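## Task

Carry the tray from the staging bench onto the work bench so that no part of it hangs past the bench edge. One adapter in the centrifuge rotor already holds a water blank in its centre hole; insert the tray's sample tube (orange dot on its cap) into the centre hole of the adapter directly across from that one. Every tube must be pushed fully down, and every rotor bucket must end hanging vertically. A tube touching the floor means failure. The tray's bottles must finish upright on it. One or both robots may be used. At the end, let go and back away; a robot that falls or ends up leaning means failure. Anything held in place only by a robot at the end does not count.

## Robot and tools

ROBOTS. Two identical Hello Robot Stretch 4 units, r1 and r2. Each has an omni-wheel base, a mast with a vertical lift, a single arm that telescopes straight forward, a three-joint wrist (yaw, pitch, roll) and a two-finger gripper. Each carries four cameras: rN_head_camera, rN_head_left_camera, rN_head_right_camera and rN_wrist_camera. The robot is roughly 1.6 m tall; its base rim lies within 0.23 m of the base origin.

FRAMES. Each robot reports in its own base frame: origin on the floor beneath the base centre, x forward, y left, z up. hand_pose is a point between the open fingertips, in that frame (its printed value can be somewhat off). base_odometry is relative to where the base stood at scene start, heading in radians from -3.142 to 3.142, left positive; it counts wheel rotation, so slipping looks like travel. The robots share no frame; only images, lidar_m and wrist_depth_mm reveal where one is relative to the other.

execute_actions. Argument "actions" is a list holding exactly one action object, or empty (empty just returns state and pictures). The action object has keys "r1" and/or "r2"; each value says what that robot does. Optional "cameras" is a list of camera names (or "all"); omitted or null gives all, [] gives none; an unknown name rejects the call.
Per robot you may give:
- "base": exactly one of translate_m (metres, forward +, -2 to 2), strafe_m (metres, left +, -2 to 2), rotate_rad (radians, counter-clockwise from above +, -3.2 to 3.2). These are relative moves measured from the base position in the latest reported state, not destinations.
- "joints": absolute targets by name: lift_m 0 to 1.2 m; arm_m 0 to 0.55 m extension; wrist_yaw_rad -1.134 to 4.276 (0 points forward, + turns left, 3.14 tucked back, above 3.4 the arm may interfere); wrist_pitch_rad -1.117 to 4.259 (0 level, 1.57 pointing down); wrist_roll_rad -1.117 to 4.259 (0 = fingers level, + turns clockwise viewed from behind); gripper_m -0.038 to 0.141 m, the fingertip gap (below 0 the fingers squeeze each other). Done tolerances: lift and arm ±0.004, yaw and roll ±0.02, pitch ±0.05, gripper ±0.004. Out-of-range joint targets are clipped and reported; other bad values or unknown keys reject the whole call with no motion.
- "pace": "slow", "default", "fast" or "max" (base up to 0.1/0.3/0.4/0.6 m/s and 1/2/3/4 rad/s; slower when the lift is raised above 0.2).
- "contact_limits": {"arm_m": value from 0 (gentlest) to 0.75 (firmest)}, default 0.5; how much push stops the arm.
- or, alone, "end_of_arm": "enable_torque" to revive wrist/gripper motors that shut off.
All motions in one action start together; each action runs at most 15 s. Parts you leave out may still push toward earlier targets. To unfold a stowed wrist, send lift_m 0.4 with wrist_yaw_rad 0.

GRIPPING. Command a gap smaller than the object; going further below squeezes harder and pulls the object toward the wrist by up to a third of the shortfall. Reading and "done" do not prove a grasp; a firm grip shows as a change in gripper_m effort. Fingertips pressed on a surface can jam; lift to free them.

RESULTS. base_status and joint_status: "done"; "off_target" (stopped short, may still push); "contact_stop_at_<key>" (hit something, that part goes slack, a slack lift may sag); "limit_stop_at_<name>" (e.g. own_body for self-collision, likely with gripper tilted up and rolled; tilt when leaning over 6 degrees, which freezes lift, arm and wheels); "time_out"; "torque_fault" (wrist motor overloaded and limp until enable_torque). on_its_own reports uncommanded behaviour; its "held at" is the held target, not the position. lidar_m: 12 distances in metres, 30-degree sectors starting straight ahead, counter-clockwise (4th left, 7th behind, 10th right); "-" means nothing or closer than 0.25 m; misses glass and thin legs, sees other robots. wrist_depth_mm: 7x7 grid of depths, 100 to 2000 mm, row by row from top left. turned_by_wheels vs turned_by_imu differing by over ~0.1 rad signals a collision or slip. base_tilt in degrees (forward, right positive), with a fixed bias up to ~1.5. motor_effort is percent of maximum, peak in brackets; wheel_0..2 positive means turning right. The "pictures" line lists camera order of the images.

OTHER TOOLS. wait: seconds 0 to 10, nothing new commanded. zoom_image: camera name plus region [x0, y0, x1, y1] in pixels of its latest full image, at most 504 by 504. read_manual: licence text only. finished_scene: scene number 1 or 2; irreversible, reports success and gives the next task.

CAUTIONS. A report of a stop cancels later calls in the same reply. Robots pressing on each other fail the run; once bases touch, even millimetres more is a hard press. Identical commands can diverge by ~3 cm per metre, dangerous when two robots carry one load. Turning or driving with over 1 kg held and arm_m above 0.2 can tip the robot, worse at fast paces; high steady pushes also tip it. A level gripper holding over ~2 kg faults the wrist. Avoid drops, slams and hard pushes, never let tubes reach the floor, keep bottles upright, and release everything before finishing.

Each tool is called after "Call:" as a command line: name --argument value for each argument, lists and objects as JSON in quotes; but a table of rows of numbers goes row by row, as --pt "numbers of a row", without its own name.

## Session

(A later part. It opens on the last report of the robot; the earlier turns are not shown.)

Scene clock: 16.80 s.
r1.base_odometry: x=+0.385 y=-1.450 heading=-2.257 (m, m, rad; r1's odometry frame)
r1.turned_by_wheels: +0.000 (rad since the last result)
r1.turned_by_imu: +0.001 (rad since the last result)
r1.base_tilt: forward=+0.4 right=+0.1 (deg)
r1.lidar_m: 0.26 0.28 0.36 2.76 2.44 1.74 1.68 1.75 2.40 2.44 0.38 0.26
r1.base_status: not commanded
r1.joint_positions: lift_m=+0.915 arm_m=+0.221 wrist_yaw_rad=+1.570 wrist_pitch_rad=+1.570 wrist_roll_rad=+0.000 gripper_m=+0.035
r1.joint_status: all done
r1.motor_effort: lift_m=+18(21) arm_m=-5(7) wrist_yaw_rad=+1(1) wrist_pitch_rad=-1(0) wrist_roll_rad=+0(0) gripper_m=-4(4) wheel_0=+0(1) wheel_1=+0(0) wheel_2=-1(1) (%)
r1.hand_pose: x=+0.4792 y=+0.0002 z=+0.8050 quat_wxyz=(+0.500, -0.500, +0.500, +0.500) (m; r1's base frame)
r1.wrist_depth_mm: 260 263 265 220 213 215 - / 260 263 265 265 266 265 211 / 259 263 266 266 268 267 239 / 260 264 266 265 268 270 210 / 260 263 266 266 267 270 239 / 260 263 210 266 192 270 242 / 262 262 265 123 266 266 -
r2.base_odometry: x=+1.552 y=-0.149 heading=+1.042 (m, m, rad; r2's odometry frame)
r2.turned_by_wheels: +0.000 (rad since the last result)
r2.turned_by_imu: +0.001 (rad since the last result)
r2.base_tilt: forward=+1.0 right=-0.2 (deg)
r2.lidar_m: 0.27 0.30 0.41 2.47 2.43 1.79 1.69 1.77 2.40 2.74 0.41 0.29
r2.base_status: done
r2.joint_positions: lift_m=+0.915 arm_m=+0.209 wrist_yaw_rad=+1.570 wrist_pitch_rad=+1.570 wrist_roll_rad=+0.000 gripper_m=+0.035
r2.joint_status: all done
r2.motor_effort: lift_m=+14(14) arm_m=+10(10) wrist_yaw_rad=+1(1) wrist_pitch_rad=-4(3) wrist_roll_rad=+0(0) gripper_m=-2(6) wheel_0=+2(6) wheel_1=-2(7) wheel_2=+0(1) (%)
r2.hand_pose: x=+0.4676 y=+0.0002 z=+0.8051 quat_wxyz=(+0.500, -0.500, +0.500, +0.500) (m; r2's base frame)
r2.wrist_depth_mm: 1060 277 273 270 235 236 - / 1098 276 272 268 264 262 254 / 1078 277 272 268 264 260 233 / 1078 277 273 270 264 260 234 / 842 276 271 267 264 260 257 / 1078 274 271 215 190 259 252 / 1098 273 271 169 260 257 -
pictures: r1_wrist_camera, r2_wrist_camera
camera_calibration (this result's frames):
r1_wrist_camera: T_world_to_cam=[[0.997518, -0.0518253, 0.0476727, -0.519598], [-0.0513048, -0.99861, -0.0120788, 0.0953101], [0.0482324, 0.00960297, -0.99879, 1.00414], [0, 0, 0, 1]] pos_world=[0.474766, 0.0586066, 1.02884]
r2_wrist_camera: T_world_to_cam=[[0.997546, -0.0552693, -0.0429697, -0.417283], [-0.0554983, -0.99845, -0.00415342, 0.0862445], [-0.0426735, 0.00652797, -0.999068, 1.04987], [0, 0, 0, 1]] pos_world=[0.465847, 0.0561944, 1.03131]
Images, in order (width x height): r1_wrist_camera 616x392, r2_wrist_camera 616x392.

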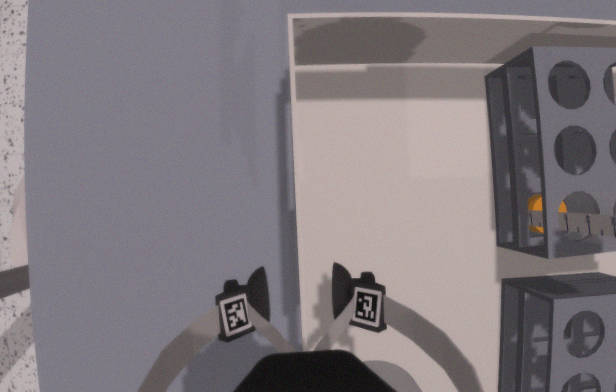

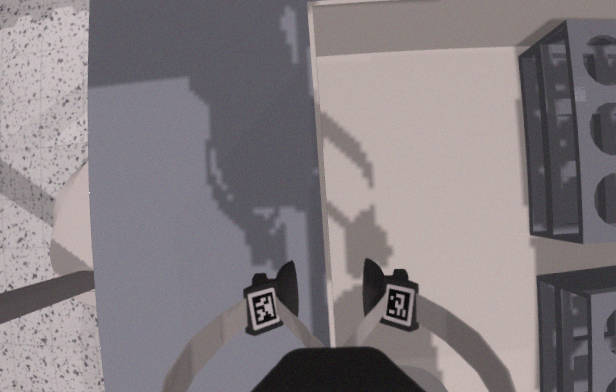

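Both centred on the walls. Close.

Call:
execute_actions --actions '[{"r1": {"joints": {"gripper_m": -0.036}}, "r2": {"joints": {"gripper_m": -0.036}}}]' --cameras '[]'

Call:
execute_actions --actions '[{"r1": {"joints": {"lift_m": 0.965}}, "r2": {"joints": {"lift_m": 0.965}}}]' --cameras '["r1_wrist_camera", "r2_wrist_camera", "r2_head_left_camera"]'

Scene clock: 18.30 s.
r1.base_odometry: x=+0.385 y=-1.450 heading=-2.257 (m, m, rad; r1's odometry frame)
r1.turned_by_wheels: +0.000 (rad since the last result)
r1.turned_by_imu: +0.001 (rad since the last result)
r1.base_tilt: forward=+0.4 right=+0.1 (deg)
r1.lidar_m: 0.26 0.27 0.40 2.75 2.47 1.81 1.68 1.75 2.38 2.44 0.37 0.28
r1.base_status: not commanded
r1.joint_positions: lift_m=+0.915 arm_m=+0.221 wrist_yaw_rad=+1.570 wrist_pitch_rad=+1.570 wrist_roll_rad=+0.000 gripper_m=-0.035
r1.joint_status: all done
r1.motor_effort: lift_m=+21(21) arm_m=-5(5) wrist_yaw_rad=+1(3) wrist_pitch_rad=+0(0) wrist_roll_rad=+0(0) gripper_m=-19(18) wheel_0=-1(1) wheel_1=+0(0) wheel_2=-1(1) (%)
r1.hand_pose: x=+0.4792 y=+0.0002 z=+0.8047 quat_wxyz=(+0.500, -0.500, +0.500, +0.500) (m; r1's base frame)
r1.wrist_depth_mm: 259 262 263 220 214 215 - / 258 260 264 258 260 262 215 / 260 260 263 258 260 262 206 / 259 262 264 258 260 262 233 / 258 262 263 258 260 262 233 / 259 262 202 200 180 262 237 / 259 260 263 124 259 258 -
r2.base_odometry: x=+1.552 y=-0.149 heading=+1.042 (m, m, rad; r2's odometry frame)
r2.turned_by_wheels: +0.000 (rad since the last result)
r2.turned_by_imu: +0.001 (rad since the last result)
r2.base_tilt: forward=+0.9 right=-0.2 (deg)
r2.lidar_m: 0.25 0.30 0.39 2.47 2.45 1.78 1.69 1.77 2.43 2.74 0.40 0.28
r2.base_status: not commanded
r2.joint_positions: lift_m=+0.915 arm_m=+0.209 wrist_yaw_rad=+1.571 wrist_pitch_rad=+1.570 wrist_roll_rad=+0.000 gripper_m=-0.035
r2.joint_status: all done
r2.motor_effort: lift_m=+16(16) arm_m=+9(10) wrist_yaw_rad=-3(1) wrist_pitch_rad=+0(2) wrist_roll_rad=+1(0) gripper_m=-15(17) wheel_0=+2(2) wheel_1=-2(2) wheel_2=+0(0) (%)
r2.hand_pose: x=+0.4677 y=+0.0002 z=+0.8049 quat_wxyz=(+0.500, -0.500, +0.500, +0.500) (m; r2's base frame)
r2.wrist_depth_mm: 1098 276 273 268 233 236 - / 1098 276 271 268 257 253 238 / 1078 274 272 267 257 253 246 / 1098 274 271 266 257 255 246 / 854 273 271 267 255 253 250 / 1078 273 270 193 180 252 247 / 1078 274 267 220 254 252 -
pictures: none
No camera images: the call's "cameras" was empty. Leave "cameras" out to get every camera's image.

Scene clock: 19.40 s.
r1.base_odometry: x=+0.385 y=-1.450 heading=-2.257 (m, m, rad; r1's odometry frame)
r1.turned_by_wheels: +0.000 (rad since the last result)
r1.turned_by_imu: +0.000 (rad since the last result)
r1.base_tilt: forward=+0.4 right=+0.1 (deg)
r1.lidar_m: 0.25 0.26 0.36 2.74 2.47 1.78 1.69 1.75 2.37 2.44 0.37 0.26
r1.base_status: not commanded
r1.joint_positions: lift_m=+0.964 arm_m=+0.221 wrist_yaw_rad=+1.570 wrist_pitch_rad=+1.570 wrist_roll_rad=+0.000 gripper_m=-0.035
r1.joint_status: all done
r1.motor_effort: lift_m=+28(29) arm_m=-5(5) wrist_yaw_rad=+2(0) wrist_pitch_rad=+0(0) wrist_roll_rad=+0(0) gripper_m=-20(19) wheel_0=-1(1) wheel_1=+0(1) wheel_2=-1(1) (%)
r1.hand_pose: x=+0.4792 y=+0.0002 z=+0.8542 quat_wxyz=(+0.500, -0.500, +0.500, +0.500) (m; r1's base frame)
r1.wrist_depth_mm: 1060 309 314 220 215 215 - / 1078 310 314 258 260 262 216 / 1078 310 314 258 260 262 206 / 866 310 314 259 260 263 233 / 778 309 314 258 260 263 233 / 1060 310 203 200 181 262 236 / 1060 310 312 124 260 258 -
r2.base_odometry: x=+1.552 y=-0.149 heading=+1.042 (m, m, rad; r2's odometry frame)
r2.turned_by_wheels: +0.000 (rad since the last result)
r2.turned_by_imu: +0.000 (rad since the last result)
r2.base_tilt: forward=+1.0 right=-0.2 (deg)
r2.lidar_m: 0.26 0.30 0.40 2.49 2.45 1.76 1.66 1.76 2.42 2.74 0.38 0.28
r2.base_status: not commanded
r2.joint_positions: lift_m=+0.964 arm_m=+0.209 wrist_yaw_rad=+1.571 wrist_pitch_rad=+1.570 wrist_roll_rad=+0.000 gripper_m=-0.035
r2.joint_status: all done
r2.motor_effort: lift_m=+25(26) arm_m=+9(9) wrist_yaw_rad=-1(1) wrist_pitch_rad=-2(1) wrist_roll_rad=+1(2) gripper_m=-18(18) wheel_0=+2(2) wheel_1=-2(2) wheel_2=+1(1) (%)
r2.hand_pose: x=+0.4677 y=+0.0002 z=+0.8541 quat_wxyz=(+0.500, -0.500, +0.500, +0.500) (m; r2's base frame)
r2.wrist_depth_mm: 1160 325 322 317 234 235 - / 1160 325 322 319 257 254 238 / 1160 327 320 319 256 254 247 / 1160 325 322 319 256 254 246 / 1138 324 320 315 256 253 250 / 1138 324 319 193 181 252 247 / 1138 1118 317 220 253 251 -
pictures: r1_wrist_camera, r2_head_left_camera, r2_wrist_camera
camera_calibration (this result's frames):
r1_wrist_camera: T_world_to_cam=[[0.997518, -0.051826, 0.0476727, -0.52194], [-0.0513055, -0.99861, -0.0120788, 0.0959047], [0.0482324, 0.00960294, -0.99879, 1.0533], [0, 0, 0, 1]] pos_world=[0.474762, 0.0586066, 1.07807]
r2_wrist_camera: T_world_to_cam=[[0.997598, -0.054323, -0.0429692, -0.415303], [-0.0545511, -0.998502, -0.00415333, 0.0860505], [-0.0426792, 0.00648737, -0.999068, 1.09885], [0, 0, 0, 1]] pos_world=[0.465897, 0.0562325, 1.08034]
Images, in order (width x height): r1_wrist_camera 616x392, r2_head_left_camera 420x672, r2_wrist_camera 616x392.

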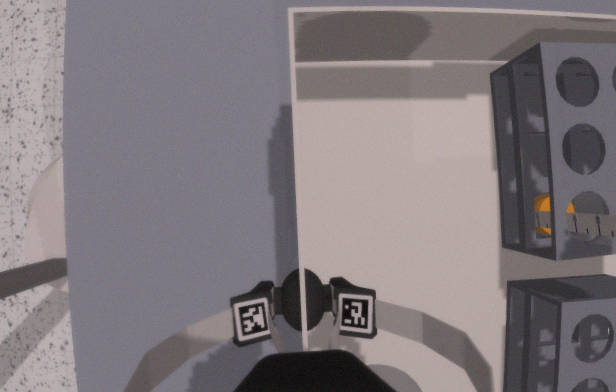

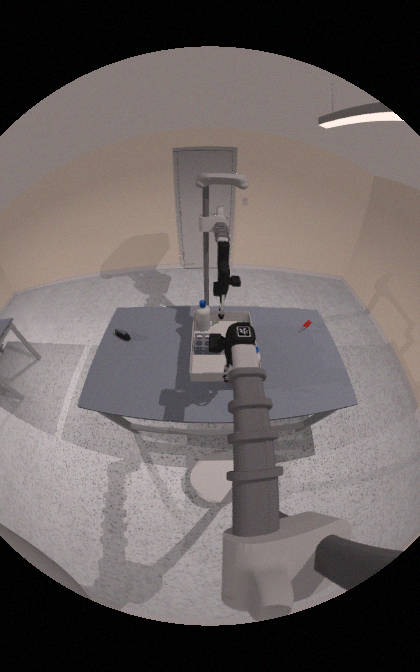

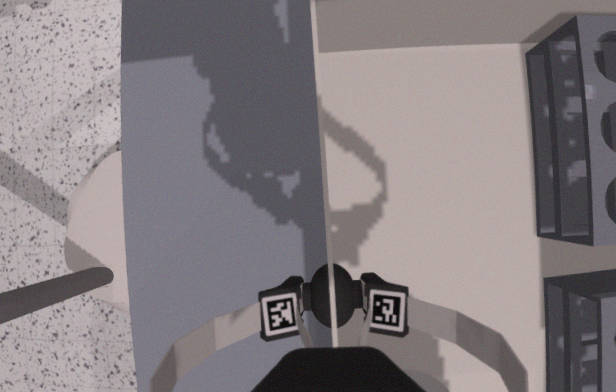

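Call:
execute_actions --actions '[{"r1": {"base": {"strafe_m": -1.0}, "joints": {"lift_m": 1.04}}, "r2": {"base": {"strafe_m": 1.0}, "joints": {"lift_m": 1.04}}}]' --cameras '["r1_wrist_camera", "r2_wrist_camera", "r2_head_left_camera", "r1_head_right_camera"]'

Scene clock: 24.33 s.
r1.base_odometry: x=-0.389 y=-0.816 heading=-2.257 (m, m, rad; r1's odometry frame)
r1.turned_by_wheels: +0.000 (rad since the last result)
r1.turned_by_imu: +0.004 (rad since the last result)
r1.base_tilt: forward=+0.5 right=+0.2 (deg)
r1.lidar_m: 0.46 0.33 0.37 1.10 2.43 1.76 1.69 1.77 2.41 1.47 1.45 0.53
r1.base_status: done
r1.joint_positions: lift_m=+1.039 arm_m=+0.221 wrist_yaw_rad=+1.570 wrist_pitch_rad=+1.570 wrist_roll_rad=+0.000 gripper_m=-0.035
r1.joint_status: all done
r1.motor_effort: lift_m=+27(28) arm_m=-5(5) wrist_yaw_rad=+0(1) wrist_pitch_rad=+1(3) wrist_roll_rad=+0(0) gripper_m=-20(19) wheel_0=+0(8) wheel_1=+1(8) wheel_2=+1(2) (%)
r1.hand_pose: x=+0.4792 y=+0.0002 z=+0.9292 quat_wxyz=(+0.500, -0.500, +0.500, +0.500) (m; r1's base frame)
r1.wrist_depth_mm: 1138 404 399 220 213 213 - / 1138 1160 1160 259 260 263 206 / 1160 1160 1182 259 260 262 234 / 917 931 1182 259 260 262 234 / 931 931 1160 258 260 263 234 / 1138 1160 1160 199 181 263 233 / 1138 1160 1182 125 260 259 -
r2.base_odometry: x=+0.688 y=+0.356 heading=+1.042 (m, m, rad; r2's odometry frame)
r2.turned_by_wheels: +0.000 (rad since the last result)
r2.turned_by_imu: +0.002 (rad since the last result)
r2.base_tilt: forward=+1.0 right=-0.2 (deg)
r2.lidar_m: 0.44 0.49 1.49 1.48 2.48 1.78 1.69 1.78 2.41 1.17 0.38 0.36
r2.base_status: done
r2.joint_positions: lift_m=+1.039 arm_m=+0.209 wrist_yaw_rad=+1.571 wrist_pitch_rad=+1.570 wrist_roll_rad=+0.000 gripper_m=-0.035
r2.joint_status: all done
r2.motor_effort: lift_m=+25(27) arm_m=+9(9) wrist_yaw_rad=-1(2) wrist_pitch_rad=-1(1) wrist_roll_rad=+2(2) gripper_m=-16(20) wheel_0=-1(8) wheel_1=+0(8) wheel_2=+1(2) (%)
r2.hand_pose: x=+0.4678 y=+0.0003 z=+0.9292 quat_wxyz=(+0.500, -0.500, +0.500, +0.500) (m; r2's base frame)
r2.wrist_depth_mm: 1229 1205 1182 1205 233 235 - / 1229 1229 1205 1205 258 254 247 / 1229 1229 1205 1182 255 253 246 / 1229 991 1060 1182 256 254 246 / 1229 991 976 1182 255 253 251 / 1205 1205 1182 193 180 250 250 / 1205 1160 1182 504 254 250 -
pictures: r1_head_right_camera, r1_wrist_camera, r2_head_left_camera, r2_wrist_camera
camera_calibration (this result's frames):
r1_wrist_camera: T_world_to_cam=[[0.997507, -0.0520348, 0.0476694, -0.525507], [-0.0515115, -0.998599, -0.0121425, 0.0969691], [0.0482344, 0.00965668, -0.998789, 1.12822], [0, 0, 0, 1]] pos_world=[0.474773, 0.0585936, 1.15309]
r2_wrist_camera: T_world_to_cam=[[0.997606, -0.0541756, -0.0429751, -0.412158], [-0.0544083, -0.99851, -0.00426248, 0.0864436], [-0.0426801, 0.00659048, -0.999067, 1.17384], [0, 0, 0, 1]] pos_world=[0.465974, 0.0562497, 1.1554]
Images, in order (width x height): r1_head_right_camera 420x672, r1_wrist_camera 616x392, r2_head_left_camera 420x672, r2_wrist_camera 616x392.

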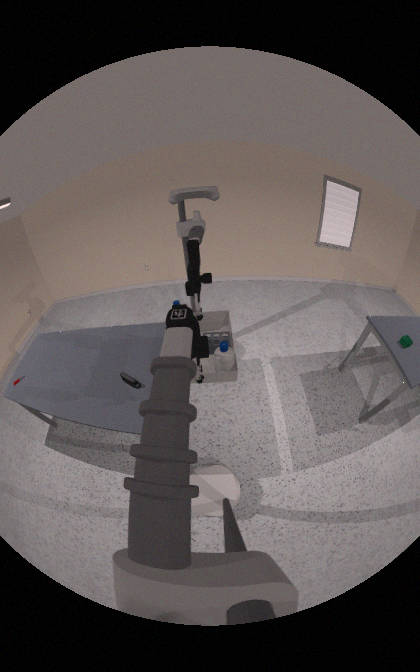

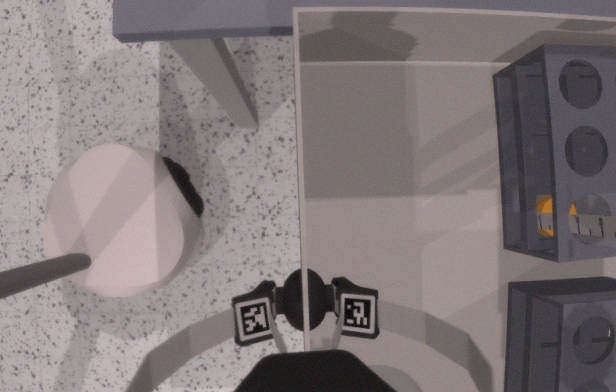

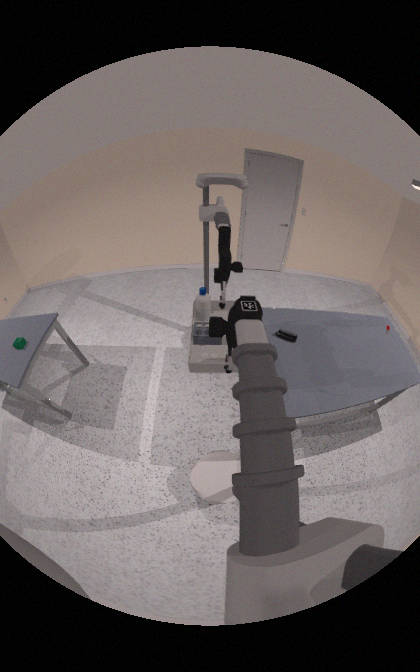

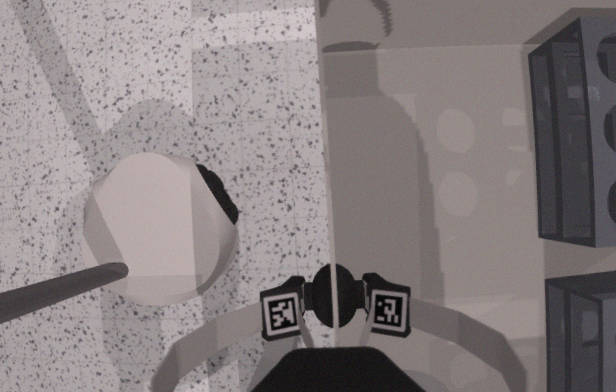

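Call:
zoom_image --camera "r2_head_left_camera" --region '[0, 300, 100, 430]'

Call:
zoom_image --camera "r1_head_right_camera" --region '[320, 300, 420, 430]'

Region (0, 300, 100, 430) of r2_head_left_camera's 420x672 image, scaled by 3.877, with more detail than that image has; it fills the left 388 columns of this view, and the rest is white.

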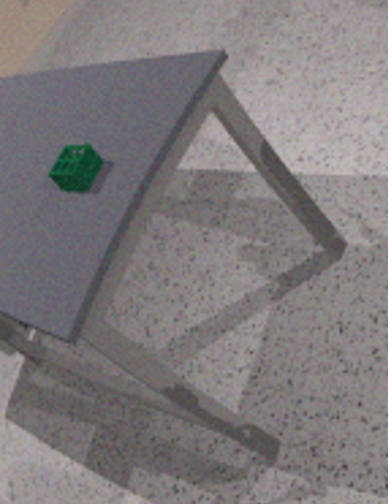

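Region (320, 300, 420, 430) of r1_head_right_camera's 420x672 image, scaled by 3.877, with more detail than that image has; it fills the left 388 columns of this view, and the rest is white.

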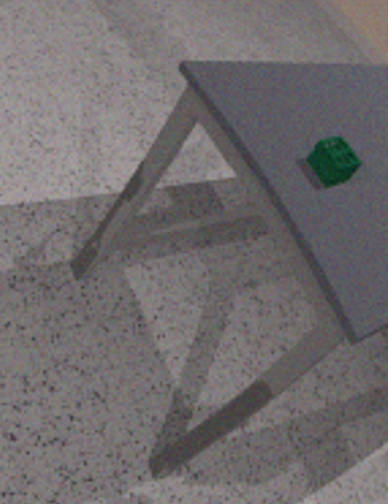

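Call:
execute_actions --actions '[{"r1": {"base": {"strafe_m": -1.25}}, "r2": {"base": {"strafe_m": 1.25}}}]' --cameras '["r1_wrist_camera", "r2_wrist_camera", "r1_head_right_camera"]'

Scene clock: 30.77 s.
r1.base_odometry: x=-1.356 y=-0.024 heading=-2.257 (m, m, rad; r1's odometry frame)
r1.turned_by_wheels: +0.000 (rad since the last result)
r1.turned_by_imu: +0.004 (rad since the last result)
r1.base_tilt: forward=+0.5 right=+0.1 (deg)
r1.lidar_m: 0.45 0.51 1.51 1.50 2.40 1.76 1.69 1.76 2.40 1.12 0.39 0.33
r1.base_status: done
r1.joint_positions: lift_m=+1.039 arm_m=+0.221 wrist_yaw_rad=+1.570 wrist_pitch_rad=+1.570 wrist_roll_rad=+0.000 gripper_m=-0.035
r1.joint_status: not commanded
r1.motor_effort: lift_m=+27(27) arm_m=-5(5) wrist_yaw_rad=+2(2) wrist_pitch_rad=-1(2) wrist_roll_rad=+0(0) gripper_m=-19(20) wheel_0=+0(7) wheel_1=+2(10) wheel_2=+1(1) (%)
r1.hand_pose: x=+0.4792 y=+0.0001 z=+0.9292 quat_wxyz=(+0.501, -0.499, +0.500, +0.500) (m; r1's base frame)
r1.wrist_depth_mm: 1138 1138 1160 220 213 210 - / 1138 1160 1160 259 260 262 206 / 1160 1138 1182 259 260 263 233 / 931 917 1160 259 259 262 234 / 946 946 1182 258 260 263 234 / 1138 1182 1160 198 181 262 234 / 1182 1160 609 125 260 258 -
r2.base_odometry: x=-0.391 y=+0.987 heading=+1.042 (m, m, rad; r2's odometry frame)
r2.turned_by_wheels: +0.000 (rad since the last result)
r2.turned_by_imu: +0.001 (rad since the last result)
r2.base_tilt: forward=+1.0 right=-0.2 (deg)
r2.lidar_m: 0.44 0.35 0.39 1.06 2.48 1.79 1.72 1.77 2.42 1.49 1.53 0.51
r2.base_status: done
r2.joint_positions: lift_m=+1.039 arm_m=+0.210 wrist_yaw_rad=+1.570 wrist_pitch_rad=+1.570 wrist_roll_rad=+0.000 gripper_m=-0.035
r2.joint_status: not commanded
r2.motor_effort: lift_m=+24(25) arm_m=+8(9) wrist_yaw_rad=-1(2) wrist_pitch_rad=-2(4) wrist_roll_rad=+2(2) gripper_m=-12(18) wheel_0=-1(8) wheel_1=-1(8) wheel_2=+2(2) (%)
r2.hand_pose: x=+0.4678 y=+0.0002 z=+0.9292 quat_wxyz=(+0.500, -0.500, +0.500, +0.500) (m; r2's base frame)
r2.wrist_depth_mm: 1255 1229 399 397 231 232 - / 1229 1229 603 421 257 255 246 / 1229 1205 1205 1182 256 253 246 / 1205 960 1078 1160 257 252 246 / 1205 976 976 1182 255 253 250 / 1229 1205 1182 192 180 252 249 / 1205 1182 1182 715 253 251 -
pictures: r1_head_right_camera, r1_wrist_camera, r2_wrist_camera
camera_calibration (this result's frames):
r1_wrist_camera: T_world_to_cam=[[0.997483, -0.0524713, 0.0476813, -0.525512], [-0.0519596, -0.998578, -0.0119094, 0.0968706], [0.0482384, 0.00940191, -0.998792, 1.12823], [0, 0, 0, 1]] pos_world=[0.474799, 0.0585511, 1.15307]
r2_wrist_camera: T_world_to_cam=[[0.997597, -0.0543654, -0.0429594, -0.412192], [-0.0545858, -0.998501, -0.00397204, 0.0861587], [-0.0426791, 0.00630747, -0.999069, 1.17387], [0, 0, 0, 1]] pos_world=[0.466005, 0.0562164, 1.15542]
Images, in order (width x height): r1_head_right_camera 420x672, r1_wrist_camera 616x392, r2_wrist_camera 616x392.

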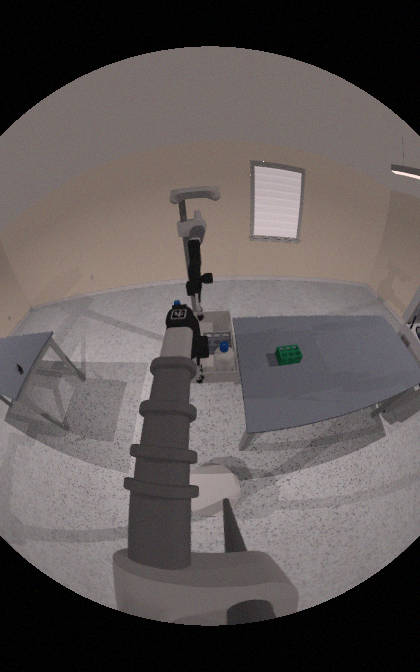

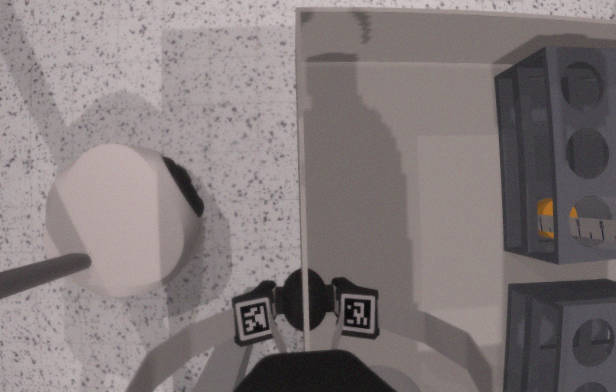

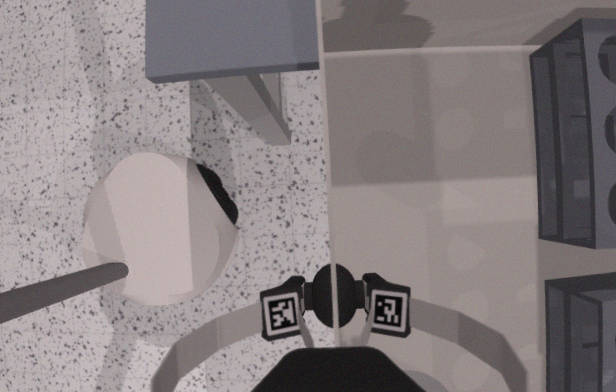

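Call:
execute_actions --actions '[{"r1": {"base": {"strafe_m": -1.3}}, "r2": {"base": {"strafe_m": 1.3}}}]' --cameras '["r1_wrist_camera", "r2_wrist_camera", "r1_head_right_camera"]'

Scene clock: 36.53 s.
r1.base_odometry: x=-2.362 y=+0.800 heading=-2.257 (m, m, rad; r1's odometry frame)
r1.turned_by_wheels: +0.000 (rad since the last result)
r1.turned_by_imu: +0.004 (rad since the last result)
r1.base_tilt: forward=+0.3 right=+0.2 (deg)
r1.lidar_m: 0.26 0.29 0.42 1.13 2.41 1.78 1.68 1.74 2.41 1.12 0.40 0.29
r1.base_status: done
r1.joint_positions: lift_m=+1.039 arm_m=+0.221 wrist_yaw_rad=+1.569 wrist_pitch_rad=+1.570 wrist_roll_rad=+0.000 gripper_m=-0.035
r1.joint_status: not commanded
r1.motor_effort: lift_m=+27(27) arm_m=-5(5) wrist_yaw_rad=+3(4) wrist_pitch_rad=+1(3) wrist_roll_rad=-1(1) gripper_m=-18(20) wheel_0=-2(7) wheel_1=+0(6) wheel_2=+0(1) (%)
r1.hand_pose: x=+0.4792 y=+0.0000 z=+0.9292 quat_wxyz=(+0.501, -0.499, +0.500, +0.500) (m; r1's base frame)
r1.wrist_depth_mm: 1138 387 389 219 211 209 - / 1138 387 389 258 259 262 205 / 1160 387 389 259 260 263 233 / 931 387 387 259 259 263 232 / 931 387 389 259 260 263 233 / 1138 387 202 200 181 263 245 / 1138 768 389 123 260 240 -
r2.base_odometry: x=-1.513 y=+1.643 heading=+1.042 (m, m, rad; r2's odometry frame)
r2.turned_by_wheels: +0.000 (rad since the last result)
r2.turned_by_imu: +0.001 (rad since the last result)
r2.base_tilt: forward=+0.9 right=-0.2 (deg)
r2.lidar_m: 0.25 0.25 0.38 2.44 2.50 1.83 1.71 1.78 2.44 1.13 0.37 0.28
r2.base_status: done
r2.joint_positions: lift_m=+1.039 arm_m=+0.210 wrist_yaw_rad=+1.570 wrist_pitch_rad=+1.571 wrist_roll_rad=+0.000 gripper_m=-0.035
r2.joint_status: not commanded
r2.motor_effort: lift_m=+24(25) arm_m=+9(8) wrist_yaw_rad=-1(1) wrist_pitch_rad=-4(5) wrist_roll_rad=+1(1) gripper_m=-17(18) wheel_0=+1(9) wheel_1=-2(6) wheel_2=+1(1) (%)
r2.hand_pose: x=+0.4678 y=+0.0000 z=+0.9292 quat_wxyz=(+0.500, -0.500, +0.500, +0.500) (m; r2's base frame)
r2.wrist_depth_mm: 1229 1229 399 394 230 232 - / 1205 1229 402 397 257 253 247 / 1205 1229 402 397 258 254 246 / 1229 991 399 392 257 253 246 / 1205 976 397 392 256 253 250 / 1205 1205 397 192 183 251 247 / 1182 1205 394 221 254 251 -
pictures: r1_head_right_camera, r1_wrist_camera, r2_wrist_camera
camera_calibration (this result's frames):
r1_wrist_camera: T_world_to_cam=[[0.997446, -0.0531589, 0.0476961, -0.52551], [-0.0526619, -0.998545, -0.0116175, 0.0968163], [0.0482443, 0.00907603, -0.998794, 1.12823], [0, 0, 0, 1]] pos_world=[0.474836, 0.0585001, 1.15306]
r2_wrist_camera: T_world_to_cam=[[0.997589, -0.0545135, -0.0429377, -0.412222], [-0.0547167, -0.998496, -0.00357042, 0.0857199], [-0.0426784, 0.00591122, -0.999071, 1.17389], [0, 0, 0, 1]] pos_world=[0.466018, 0.0561801, 1.15541]
Images, in order (width x height): r1_head_right_camera 420x672, r1_wrist_camera 616x392, r2_wrist_camera 616x392.

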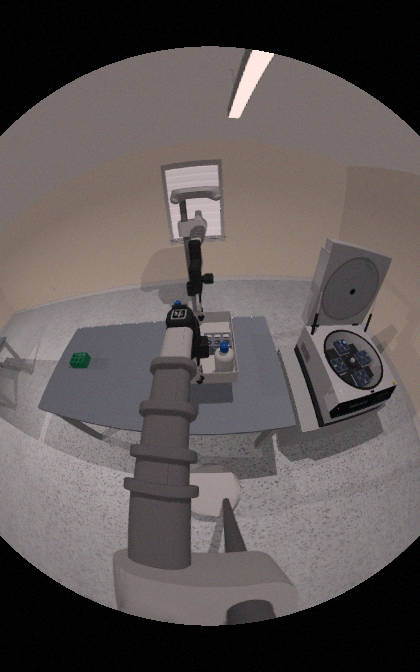

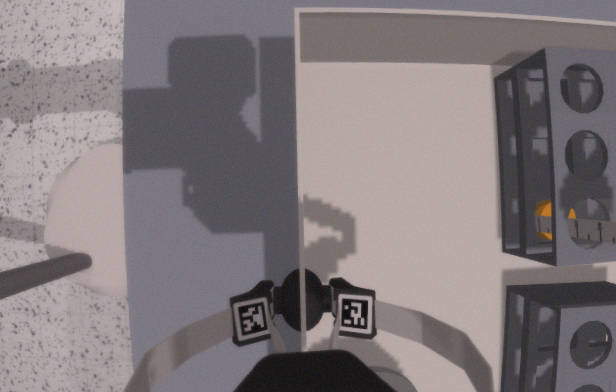

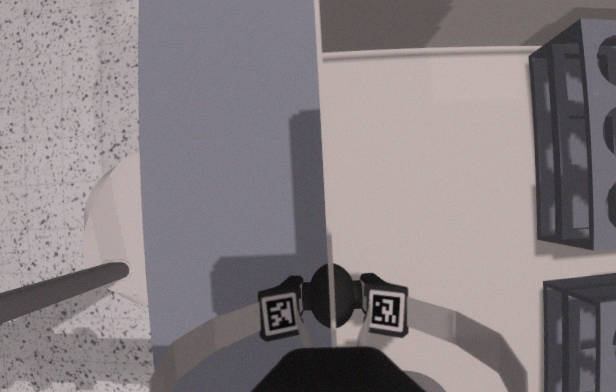

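Call:
execute_actions --actions '[{"r1": {"joints": {"lift_m": 0.913}}, "r2": {"joints": {"lift_m": 0.913}}}]' --cameras '[]'

Call:
execute_actions --actions '[{"r1": {"joints": {"gripper_m": 0.025}}, "r2": {"joints": {"gripper_m": 0.025}}}]' --cameras '["r1_wrist_camera", "r2_wrist_camera", "r1_head_right_camera"]'

Scene clock: 38.23 s.
r1.base_odometry: x=-2.362 y=+0.800 heading=-2.257 (m, m, rad; r1's odometry frame)
r1.turned_by_wheels: +0.000 (rad since the last result)
r1.turned_by_imu: +0.001 (rad since the last result)
r1.base_tilt: forward=+0.5 right=+0.1 (deg)
r1.lidar_m: 0.26 0.30 0.40 1.12 2.45 1.75 1.67 1.76 2.41 1.10 0.42 0.29
r1.base_status: not commanded
r1.joint_positions: lift_m=+0.913 arm_m=+0.221 wrist_yaw_rad=+1.569 wrist_pitch_rad=+1.570 wrist_roll_rad=+0.000 gripper_m=-0.035
r1.joint_status: all done
r1.motor_effort: lift_m=+22(23) arm_m=-5(5) wrist_yaw_rad=+3(1) wrist_pitch_rad=-2(2) wrist_roll_rad=-1(1) gripper_m=-21(18) wheel_0=-2(2) wheel_1=+0(1) wheel_2=+0(0) (%)
r1.hand_pose: x=+0.4792 y=+0.0000 z=+0.8027 quat_wxyz=(+0.501, -0.499, +0.500, +0.500) (m; r1's base frame)
r1.wrist_depth_mm: 258 258 263 220 211 209 - / 257 260 262 259 260 262 206 / 257 258 262 258 260 262 233 / 258 259 262 259 260 260 233 / 257 259 262 259 260 262 233 / 258 260 201 200 181 262 246 / 634 258 262 123 259 249 -
r2.base_odometry: x=-1.513 y=+1.643 heading=+1.042 (m, m, rad; r2's odometry frame)
r2.turned_by_wheels: +0.000 (rad since the last result)
r2.turned_by_imu: +0.001 (rad since the last result)
r2.base_tilt: forward=+1.0 right=-0.2 (deg)
r2.lidar_m: 0.25 0.26 0.35 2.44 2.49 1.84 1.71 1.73 2.46 1.14 0.36 0.26
r2.base_status: not commanded
r2.joint_positions: lift_m=+0.913 arm_m=+0.210 wrist_yaw_rad=+1.570 wrist_pitch_rad=+1.571 wrist_roll_rad=+0.000 gripper_m=-0.035
r2.joint_status: all done
r2.motor_effort: lift_m=+16(22) arm_m=+9(8) wrist_yaw_rad=-1(0) wrist_pitch_rad=-5(3) wrist_roll_rad=+2(1) gripper_m=-17(13) wheel_0=+1(1) wheel_1=-2(2) wheel_2=+1(1) (%)
r2.hand_pose: x=+0.4678 y=+0.0000 z=+0.8029 quat_wxyz=(+0.500, -0.500, +0.500, +0.500) (m; r2's base frame)
r2.wrist_depth_mm: 1118 273 272 266 231 232 - / 1098 272 270 265 256 254 247 / 1118 273 270 265 256 254 248 / 1098 272 268 265 257 253 246 / 854 271 268 265 255 253 250 / 732 271 267 192 182 252 244 / 1078 270 266 220 254 250 -
pictures: none
No camera images: the call's "cameras" was empty. Leave "cameras" out to get every camera's image.

Scene clock: 39.57 s.
r1.base_odometry: x=-2.362 y=+0.800 heading=-2.257 (m, m, rad; r1's odometry frame)
r1.turned_by_wheels: +0.000 (rad since the last result)
r1.turned_by_imu: +0.001 (rad since the last result)
r1.base_tilt: forward=+0.4 right=+0.1 (deg)
r1.lidar_m: 0.27 0.30 0.42 1.14 2.43 1.76 1.69 1.76 2.43 1.14 0.40 0.28
r1.base_status: not commanded
r1.joint_positions: lift_m=+0.913 arm_m=+0.221 wrist_yaw_rad=+1.570 wrist_pitch_rad=+1.570 wrist_roll_rad=+0.000 gripper_m=+0.025
r1.joint_status: all done
r1.motor_effort: lift_m=+22(22) arm_m=-5(5) wrist_yaw_rad=-1(4) wrist_pitch_rad=-1(0) wrist_roll_rad=+0(2) gripper_m=-4(19) wheel_0=-1(2) wheel_1=+0(0) wheel_2=+0(0) (%)
r1.hand_pose: x=+0.4792 y=+0.0000 z=+0.8027 quat_wxyz=(+0.501, -0.499, +0.500, +0.500) (m; r1's base frame)
r1.wrist_depth_mm: 259 259 263 217 210 216 - / 259 260 262 264 265 263 216 / 259 260 263 263 265 267 207 / 259 260 262 264 266 266 209 / 259 260 263 265 265 267 211 / 259 260 199 263 192 268 259 / 634 260 263 124 265 264 -
r2.base_odometry: x=-1.513 y=+1.643 heading=+1.042 (m, m, rad; r2's odometry frame)
r2.turned_by_wheels: +0.000 (rad since the last result)
r2.turned_by_imu: +0.001 (rad since the last result)
r2.base_tilt: forward=+1.0 right=-0.2 (deg)
r2.lidar_m: 0.25 0.26 0.37 2.43 2.48 1.82 1.72 1.75 2.44 1.13 0.34 0.25
r2.base_status: not commanded
r2.joint_positions: lift_m=+0.913 arm_m=+0.210 wrist_yaw_rad=+1.570 wrist_pitch_rad=+1.571 wrist_roll_rad=+0.000 gripper_m=+0.025
r2.joint_status: all done
r2.motor_effort: lift_m=+16(16) arm_m=+8(8) wrist_yaw_rad=-1(1) wrist_pitch_rad=-4(2) wrist_roll_rad=+2(2) gripper_m=-2(16) wheel_0=+1(1) wheel_1=-2(2) wheel_2=+1(1) (%)
r2.hand_pose: x=+0.4678 y=+0.0000 z=+0.8029 quat_wxyz=(+0.500, -0.500, +0.500, +0.500) (m; r2's base frame)
r2.wrist_depth_mm: 1118 274 271 268 231 233 - / 1098 274 271 266 263 260 231 / 1098 273 270 267 262 257 235 / 878 273 271 266 263 258 252 / 842 272 270 265 260 258 255 / 741 273 268 263 189 257 249 / 1078 272 266 144 258 255 -
pictures: r1_head_right_camera, r1_wrist_camera, r2_wrist_camera
camera_calibration (this result's frames):
r1_wrist_camera: T_world_to_cam=[[0.997472, -0.0526751, 0.0476962, -0.51948], [-0.0521775, -0.99857, -0.0116176, 0.0951423], [0.0482399, 0.00909955, -0.998794, 1.00186], [0, 0, 0, 1]] pos_world=[0.474801, 0.0585262, 1.02653]
r2_wrist_camera: T_world_to_cam=[[0.997589, -0.0545145, -0.0429377, -0.417647], [-0.0547177, -0.998495, -0.00357054, 0.0852692], [-0.0426784, 0.00591139, -0.999071, 1.04765], [0, 0, 0, 1]] pos_world=[0.466018, 0.0561801, 1.02905]
Images, in order (width x height): r1_head_right_camera 420x672, r1_wrist_camera 616x392, r2_wrist_camera 616x392.

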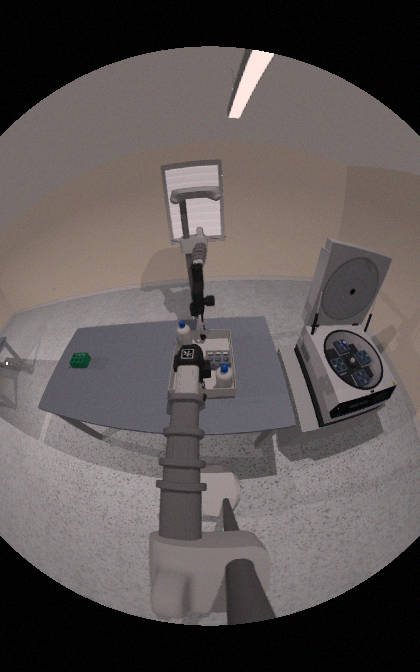

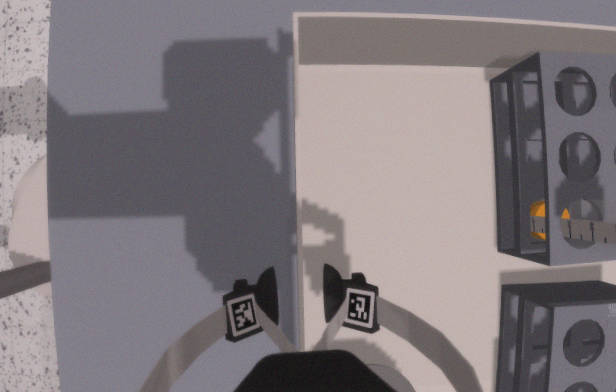

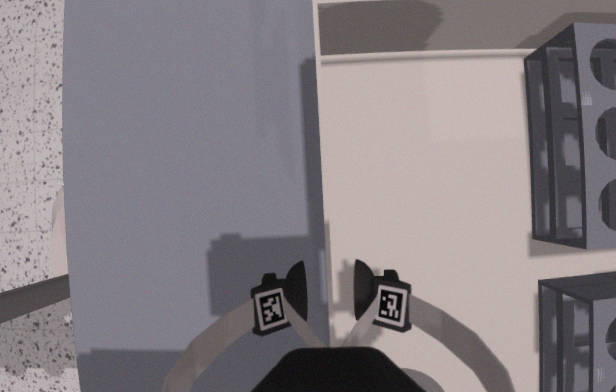

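Call:
zoom_image --camera "r1_head_right_camera" --region '[280, 310, 410, 440]'

Call:
execute_actions --actions '[{"r1": {"base": {"strafe_m": 0.037}, "joints": {"lift_m": 1.04, "gripper_m": 0.055}, "pace": "fast"}, "r2": {"joints": {"lift_m": 1.04, "gripper_m": 0.04}, "pace": "fast"}}]' --cameras '[]'

Call:
execute_actions --actions '[{"r1": {"joints": {"arm_m": 0.393}, "pace": "fast"}, "r2": {"joints": {"arm_m": 0.03}, "pace": "fast"}}]' --cameras '["r1_wrist_camera"]'

Region (280, 310, 410, 440) of r1_head_right_camera's 420x672 image, scaled by 3.877, with more detail than that image has.

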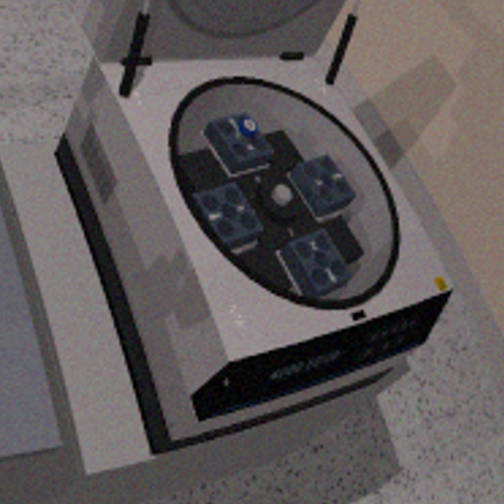

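Scene clock: 41.13 s.
r1.base_odometry: x=-2.333 y=+0.777 heading=-2.257 (m, m, rad; r1's odometry frame)
r1.turned_by_wheels: +0.000 (rad since the last result)
r1.turned_by_imu: +0.001 (rad since the last result)
r1.base_tilt: forward=+0.3 right=+0.1 (deg)
r1.lidar_m: 0.25 0.30 0.40 2.78 2.40 1.77 1.68 1.73 2.41 1.13 0.38 0.29
r1.base_status: done
r1.joint_positions: lift_m=+1.040 arm_m=+0.221 wrist_yaw_rad=+1.570 wrist_pitch_rad=+1.570 wrist_roll_rad=+0.000 gripper_m=+0.055
r1.joint_status: all done
r1.motor_effort: lift_m=+24(25) arm_m=-5(5) wrist_yaw_rad=-1(2) wrist_pitch_rad=-2(2) wrist_roll_rad=+0(1) gripper_m=-4(6) wheel_0=+1(8) wheel_1=+1(7) wheel_2=-1(2) (%)
r1.hand_pose: x=+0.4792 y=+0.0001 z=+0.9295 quat_wxyz=(+0.500, -0.500, +0.500, +0.500) (m; r1's base frame)
r1.wrist_depth_mm: 1138 387 389 394 399 399 404 / 1138 387 389 394 397 399 402 / 1160 389 392 392 394 366 397 / 931 389 389 392 397 364 402 / 931 389 387 394 397 336 402 / 1138 387 207 392 200 368 402 / 1138 389 392 125 394 338 399
r2.base_odometry: x=-1.513 y=+1.643 heading=+1.042 (m, m, rad; r2's odometry frame)
r2.turned_by_wheels: +0.000 (rad since the last result)
r2.turned_by_imu: +0.001 (rad since the last result)
r2.base_tilt: forward=+1.0 right=-0.2 (deg)
r2.lidar_m: 0.25 0.27 0.40 2.43 2.48 1.77 1.69 1.75 2.45 1.13 0.38 0.26
r2.base_status: not commanded
r2.joint_positions: lift_m=+1.040 arm_m=+0.210 wrist_yaw_rad=+1.570 wrist_pitch_rad=+1.571 wrist_roll_rad=+0.000 gripper_m=+0.040
r2.joint_status: all done
r2.motor_effort: lift_m=+22(23) arm_m=+8(8) wrist_yaw_rad=-1(1) wrist_pitch_rad=-3(5) wrist_roll_rad=+1(2) gripper_m=-1(1) wheel_0=+1(1) wheel_1=-2(2) wheel_2=+2(1) (%)
r2.hand_pose: x=+0.4678 y=+0.0000 z=+0.9294 quat_wxyz=(+0.500, -0.500, +0.500, +0.500) (m; r2's base frame)
r2.wrist_depth_mm: 1255 1229 404 399 397 387 382 / 1205 1229 399 399 384 347 345 / 1255 1205 402 399 392 377 322 / 1205 976 399 397 387 377 322 / 1255 976 399 394 387 382 355 / 1205 1205 399 389 191 355 332 / 1205 1182 397 338 282 320 320
pictures: none
No camera images: the call's "cameras" was empty. Leave "cameras" out to get every camera's image.

Scene clock: 42.50 s.
r1.base_odometry: x=-2.333 y=+0.777 heading=-2.257 (m, m, rad; r1's odometry frame)
r1.turned_by_wheels: +0.000 (rad since the last result)
r1.turned_by_imu: +0.000 (rad since the last result)
r1.base_tilt: forward=+0.4 right=+0.2 (deg)
r1.lidar_m: 0.27 0.29 0.39 2.76 2.42 1.77 1.68 1.78 2.41 1.14 0.41 0.29
r1.base_status: not commanded
r1.joint_positions: lift_m=+1.040 arm_m=+0.392 wrist_yaw_rad=+1.570 wrist_pitch_rad=+1.570 wrist_roll_rad=+0.000 gripper_m=+0.055
r1.joint_status: all done
r1.motor_effort: lift_m=+24(24) arm_m=+5(4) wrist_yaw_rad=+1(1) wrist_pitch_rad=-1(2) wrist_roll_rad=-1(0) gripper_m=-5(3) wheel_0=+1(1) wheel_1=+1(1) wheel_2=-1(1) (%)
r1.hand_pose: x=+0.6504 y=+0.0001 z=+0.9295 quat_wxyz=(+0.500, -0.500, +0.500, +0.500) (m; r1's base frame)
r1.wrist_depth_mm: 382 387 389 392 394 402 404 / 384 387 389 392 394 399 404 / 382 389 389 370 394 304 402 / 382 384 387 330 394 265 240 / 382 382 387 329 392 397 402 / 384 384 207 332 199 397 404 / 382 332 387 125 394 349 404
r2.base_odometry: x=-1.513 y=+1.643 heading=+1.042 (m, m, rad; r2's odometry frame)
r2.turned_by_wheels: +0.000 (rad since the last result)
r2.turned_by_imu: +0.001 (rad since the last result)
r2.base_tilt: forward=+0.9 right=-0.1 (deg)
r2.lidar_m: 0.25 0.25 0.39 2.43 2.53 1.81 1.70 1.74 2.46 1.10 0.36 0.26
r2.base_status: not commanded
r2.joint_positions: lift_m=+1.040 arm_m=+0.032 wrist_yaw_rad=+1.570 wrist_pitch_rad=+1.571 wrist_roll_rad=+0.000 gripper_m=+0.040
r2.joint_status: all done
r2.motor_effort: lift_m=+23(22) arm_m=-9(9) wrist_yaw_rad=-1(1) wrist_pitch_rad=-3(3) wrist_roll_rad=+2(1) gripper_m=-4(2) wheel_0=+1(1) wheel_1=-2(2) wheel_2=+1(1) (%)
r2.hand_pose: x=+0.2900 y=+0.0000 z=+0.9294 quat_wxyz=(+0.500, -0.500, +0.500, +0.500) (m; r2's base frame)
r2.wrist_depth_mm: 1229 1205 1229 397 394 389 384 / 1205 1205 1182 397 389 389 379 / 1229 1229 1205 397 394 387 379 / 1255 1205 960 397 392 389 379 / 1229 1205 960 397 389 384 379 / 517 1205 976 392 191 387 332 / 1229 1182 1160 392 389 338 309
pictures: r1_wrist_camera
camera_calibration (this result's frames):
r1_wrist_camera: T_world_to_cam=[[0.997491, -0.0523122, 0.0476903, -0.696272], [-0.0518087, -0.998588, -0.0117331, 0.105472], [0.0482367, 0.00923286, -0.998793, 1.12025], [0, 0, 0, 1]] pos_world=[0.645953, 0.0585567, 1.15334]
Images, in order (width x height): r1_wrist_camera 616x392.

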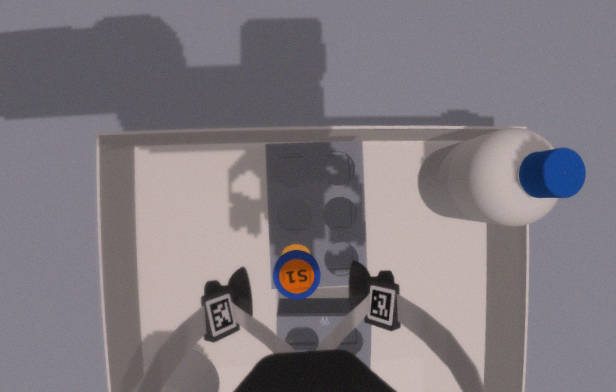

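Call:
execute_actions --actions '[{"r1": {"joints": {"lift_m": 0.992, "arm_m": 0.389}}, "r2": {"base": {"translate_m": -0.08}, "joints": {"arm_m": 0.0}, "pace": "fast"}}]' --cameras '[]'

Call:
execute_actions --actions '[{"r1": {"joints": {"gripper_m": 0.012}}}]' --cameras '["r1_wrist_camera"]'

Scene clock: 44.07 s.
r1.base_odometry: x=-2.333 y=+0.777 heading=-2.257 (m, m, rad; r1's odometry frame)
r1.turned_by_wheels: +0.000 (rad since the last result)
r1.turned_by_imu: +0.001 (rad since the last result)
r1.base_tilt: forward=+0.4 right=+0.1 (deg)
r1.lidar_m: 0.27 0.27 0.40 2.75 2.45 1.75 1.67 1.74 2.38 1.11 0.40 0.29
r1.base_status: not commanded
r1.joint_positions: lift_m=+0.992 arm_m=+0.390 wrist_yaw_rad=+1.570 wrist_pitch_rad=+1.570 wrist_roll_rad=+0.000 gripper_m=+0.055
r1.joint_status: all done
r1.motor_effort: lift_m=+18(24) arm_m=-5(6) wrist_yaw_rad=+1(2) wrist_pitch_rad=-1(0) wrist_roll_rad=+0(1) gripper_m=-3(4) wheel_0=+1(1) wheel_1=+1(1) wheel_2=-1(1) (%)
r1.hand_pose: x=+0.6482 y=+0.0001 z=+0.8820 quat_wxyz=(+0.500, -0.500, +0.500, +0.500) (m; r1's base frame)
r1.wrist_depth_mm: 336 338 342 345 347 351 355 / 336 340 342 345 345 349 353 / 336 336 338 283 320 273 207 / 336 338 340 282 345 264 207 / 338 336 340 282 345 349 298 / 336 336 206 220 199 347 297 / 336 304 340 125 345 347 296
r2.base_odometry: x=-1.553 y=+1.574 heading=+1.042 (m, m, rad; r2's odometry frame)
r2.turned_by_wheels: +0.000 (rad since the last result)
r2.turned_by_imu: +0.001 (rad since the last result)
r2.base_tilt: forward=+1.0 right=-0.2 (deg)
r2.lidar_m: 0.33 0.35 0.49 2.45 2.35 1.69 1.61 1.69 2.34 2.81 0.46 0.36
r2.base_status: done
r2.joint_positions: lift_m=+1.040 arm_m=+0.003 wrist_yaw_rad=+1.570 wrist_pitch_rad=+1.570 wrist_roll_rad=+0.000 gripper_m=+0.040
r2.joint_status: all done
r2.motor_effort: lift_m=+23(23) arm_m=-9(9) wrist_yaw_rad=+0(0) wrist_pitch_rad=-2(3) wrist_roll_rad=+1(1) gripper_m=-3(3) wheel_0=+0(5) wheel_1=-1(7) wheel_2=+0(9) (%)
r2.hand_pose: x=+0.2609 y=+0.0000 z=+0.9294 quat_wxyz=(+0.500, -0.500, +0.500, +0.500) (m; r2's base frame)
r2.wrist_depth_mm: 1229 1205 1205 1182 535 389 384 / 1229 1255 1182 1205 866 387 384 / 1205 1229 1205 1205 991 387 384 / 1255 1205 976 1160 991 387 382 / 1229 1229 946 1160 991 387 384 / 1205 699 976 1182 191 387 382 / 430 1229 1160 1182 389 384 379
pictures: none
No camera images: the call's "cameras" was empty. Leave "cameras" out to get every camera's image.

Scene clock: 45.30 s.
r1.base_odometry: x=-2.333 y=+0.777 heading=-2.257 (m, m, rad; r1's odometry frame)
r1.turned_by_wheels: +0.000 (rad since the last result)
r1.turned_by_imu: +0.000 (rad since the last result)
r1.base_tilt: forward=+0.4 right=+0.2 (deg)
r1.lidar_m: 0.25 0.29 0.43 2.76 2.44 1.76 1.68 1.76 2.40 1.13 0.41 0.30
r1.base_status: not commanded
r1.joint_positions: lift_m=+0.992 arm_m=+0.390 wrist_yaw_rad=+1.570 wrist_pitch_rad=+1.570 wrist_roll_rad=+0.000 gripper_m=+0.012
r1.joint_status: all done
r1.motor_effort: lift_m=+18(18) arm_m=-5(5) wrist_yaw_rad=+2(1) wrist_pitch_rad=+0(0) wrist_roll_rad=+0(1) gripper_m=-12(11) wheel_0=+1(1) wheel_1=+1(1) wheel_2=-1(1) (%)
r1.hand_pose: x=+0.6482 y=+0.0001 z=+0.8820 quat_wxyz=(+0.500, -0.500, +0.500, +0.500) (m; r1's base frame)
r1.wrist_depth_mm: 336 338 342 345 349 351 353 / 336 338 340 347 345 351 355 / 334 336 338 282 320 273 208 / 336 336 340 282 345 265 208 / 336 336 340 281 345 349 297 / 336 338 193 213 189 349 296 / 334 304 340 119 343 347 294
r2.base_odometry: x=-1.553 y=+1.574 heading=+1.042 (m, m, rad; r2's odometry frame)
r2.turned_by_wheels: +0.000 (rad since the last result)
r2.turned_by_imu: +0.001 (rad since the last result)
r2.base_tilt: forward=+0.9 right=-0.2 (deg)
r2.lidar_m: 0.31 0.36 0.47 2.42 2.36 1.72 1.63 1.65 2.31 2.81 0.47 0.34
r2.base_status: not commanded
r2.joint_positions: lift_m=+1.040 arm_m=+0.003 wrist_yaw_rad=+1.570 wrist_pitch_rad=+1.570 wrist_roll_rad=+0.000 gripper_m=+0.040
r2.joint_status: not commanded
r2.motor_effort: lift_m=+23(23) arm_m=-9(9) wrist_yaw_rad=-1(1) wrist_pitch_rad=-2(4) wrist_roll_rad=+2(2) gripper_m=-4(3) wheel_0=+0(0) wheel_1=-1(1) wheel_2=+0(0) (%)
r2.hand_pose: x=+0.2609 y=+0.0000 z=+0.9294 quat_wxyz=(+0.500, -0.500, +0.500, +0.500) (m; r2's base frame)
r2.wrist_depth_mm: 1255 1205 1205 1205 530 387 389 / 1205 1229 1182 1182 878 387 382 / 1255 1205 1205 1182 991 392 382 / 1229 1205 976 1160 991 387 384 / 1255 1205 960 1160 976 389 382 / 1229 707 960 1160 191 382 384 / 430 1205 1205 1205 389 384 382
pictures: r1_wrist_camera
camera_calibration (this result's frames):
r1_wrist_camera: T_world_to_cam=[[0.997491, -0.0523121, 0.0476903, -0.691832], [-0.0518086, -0.998588, -0.0117328, 0.104801], [0.0482367, 0.00923263, -0.998793, 1.07289], [0, 0, 0, 1]] pos_world=[0.643773, 0.0585567, 1.10582]
Images, in order (width x height): r1_wrist_camera 616x392.

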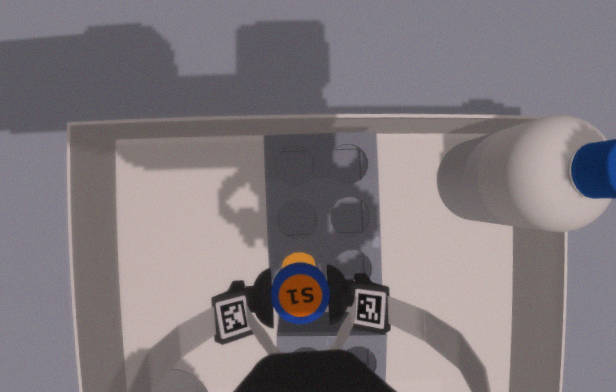

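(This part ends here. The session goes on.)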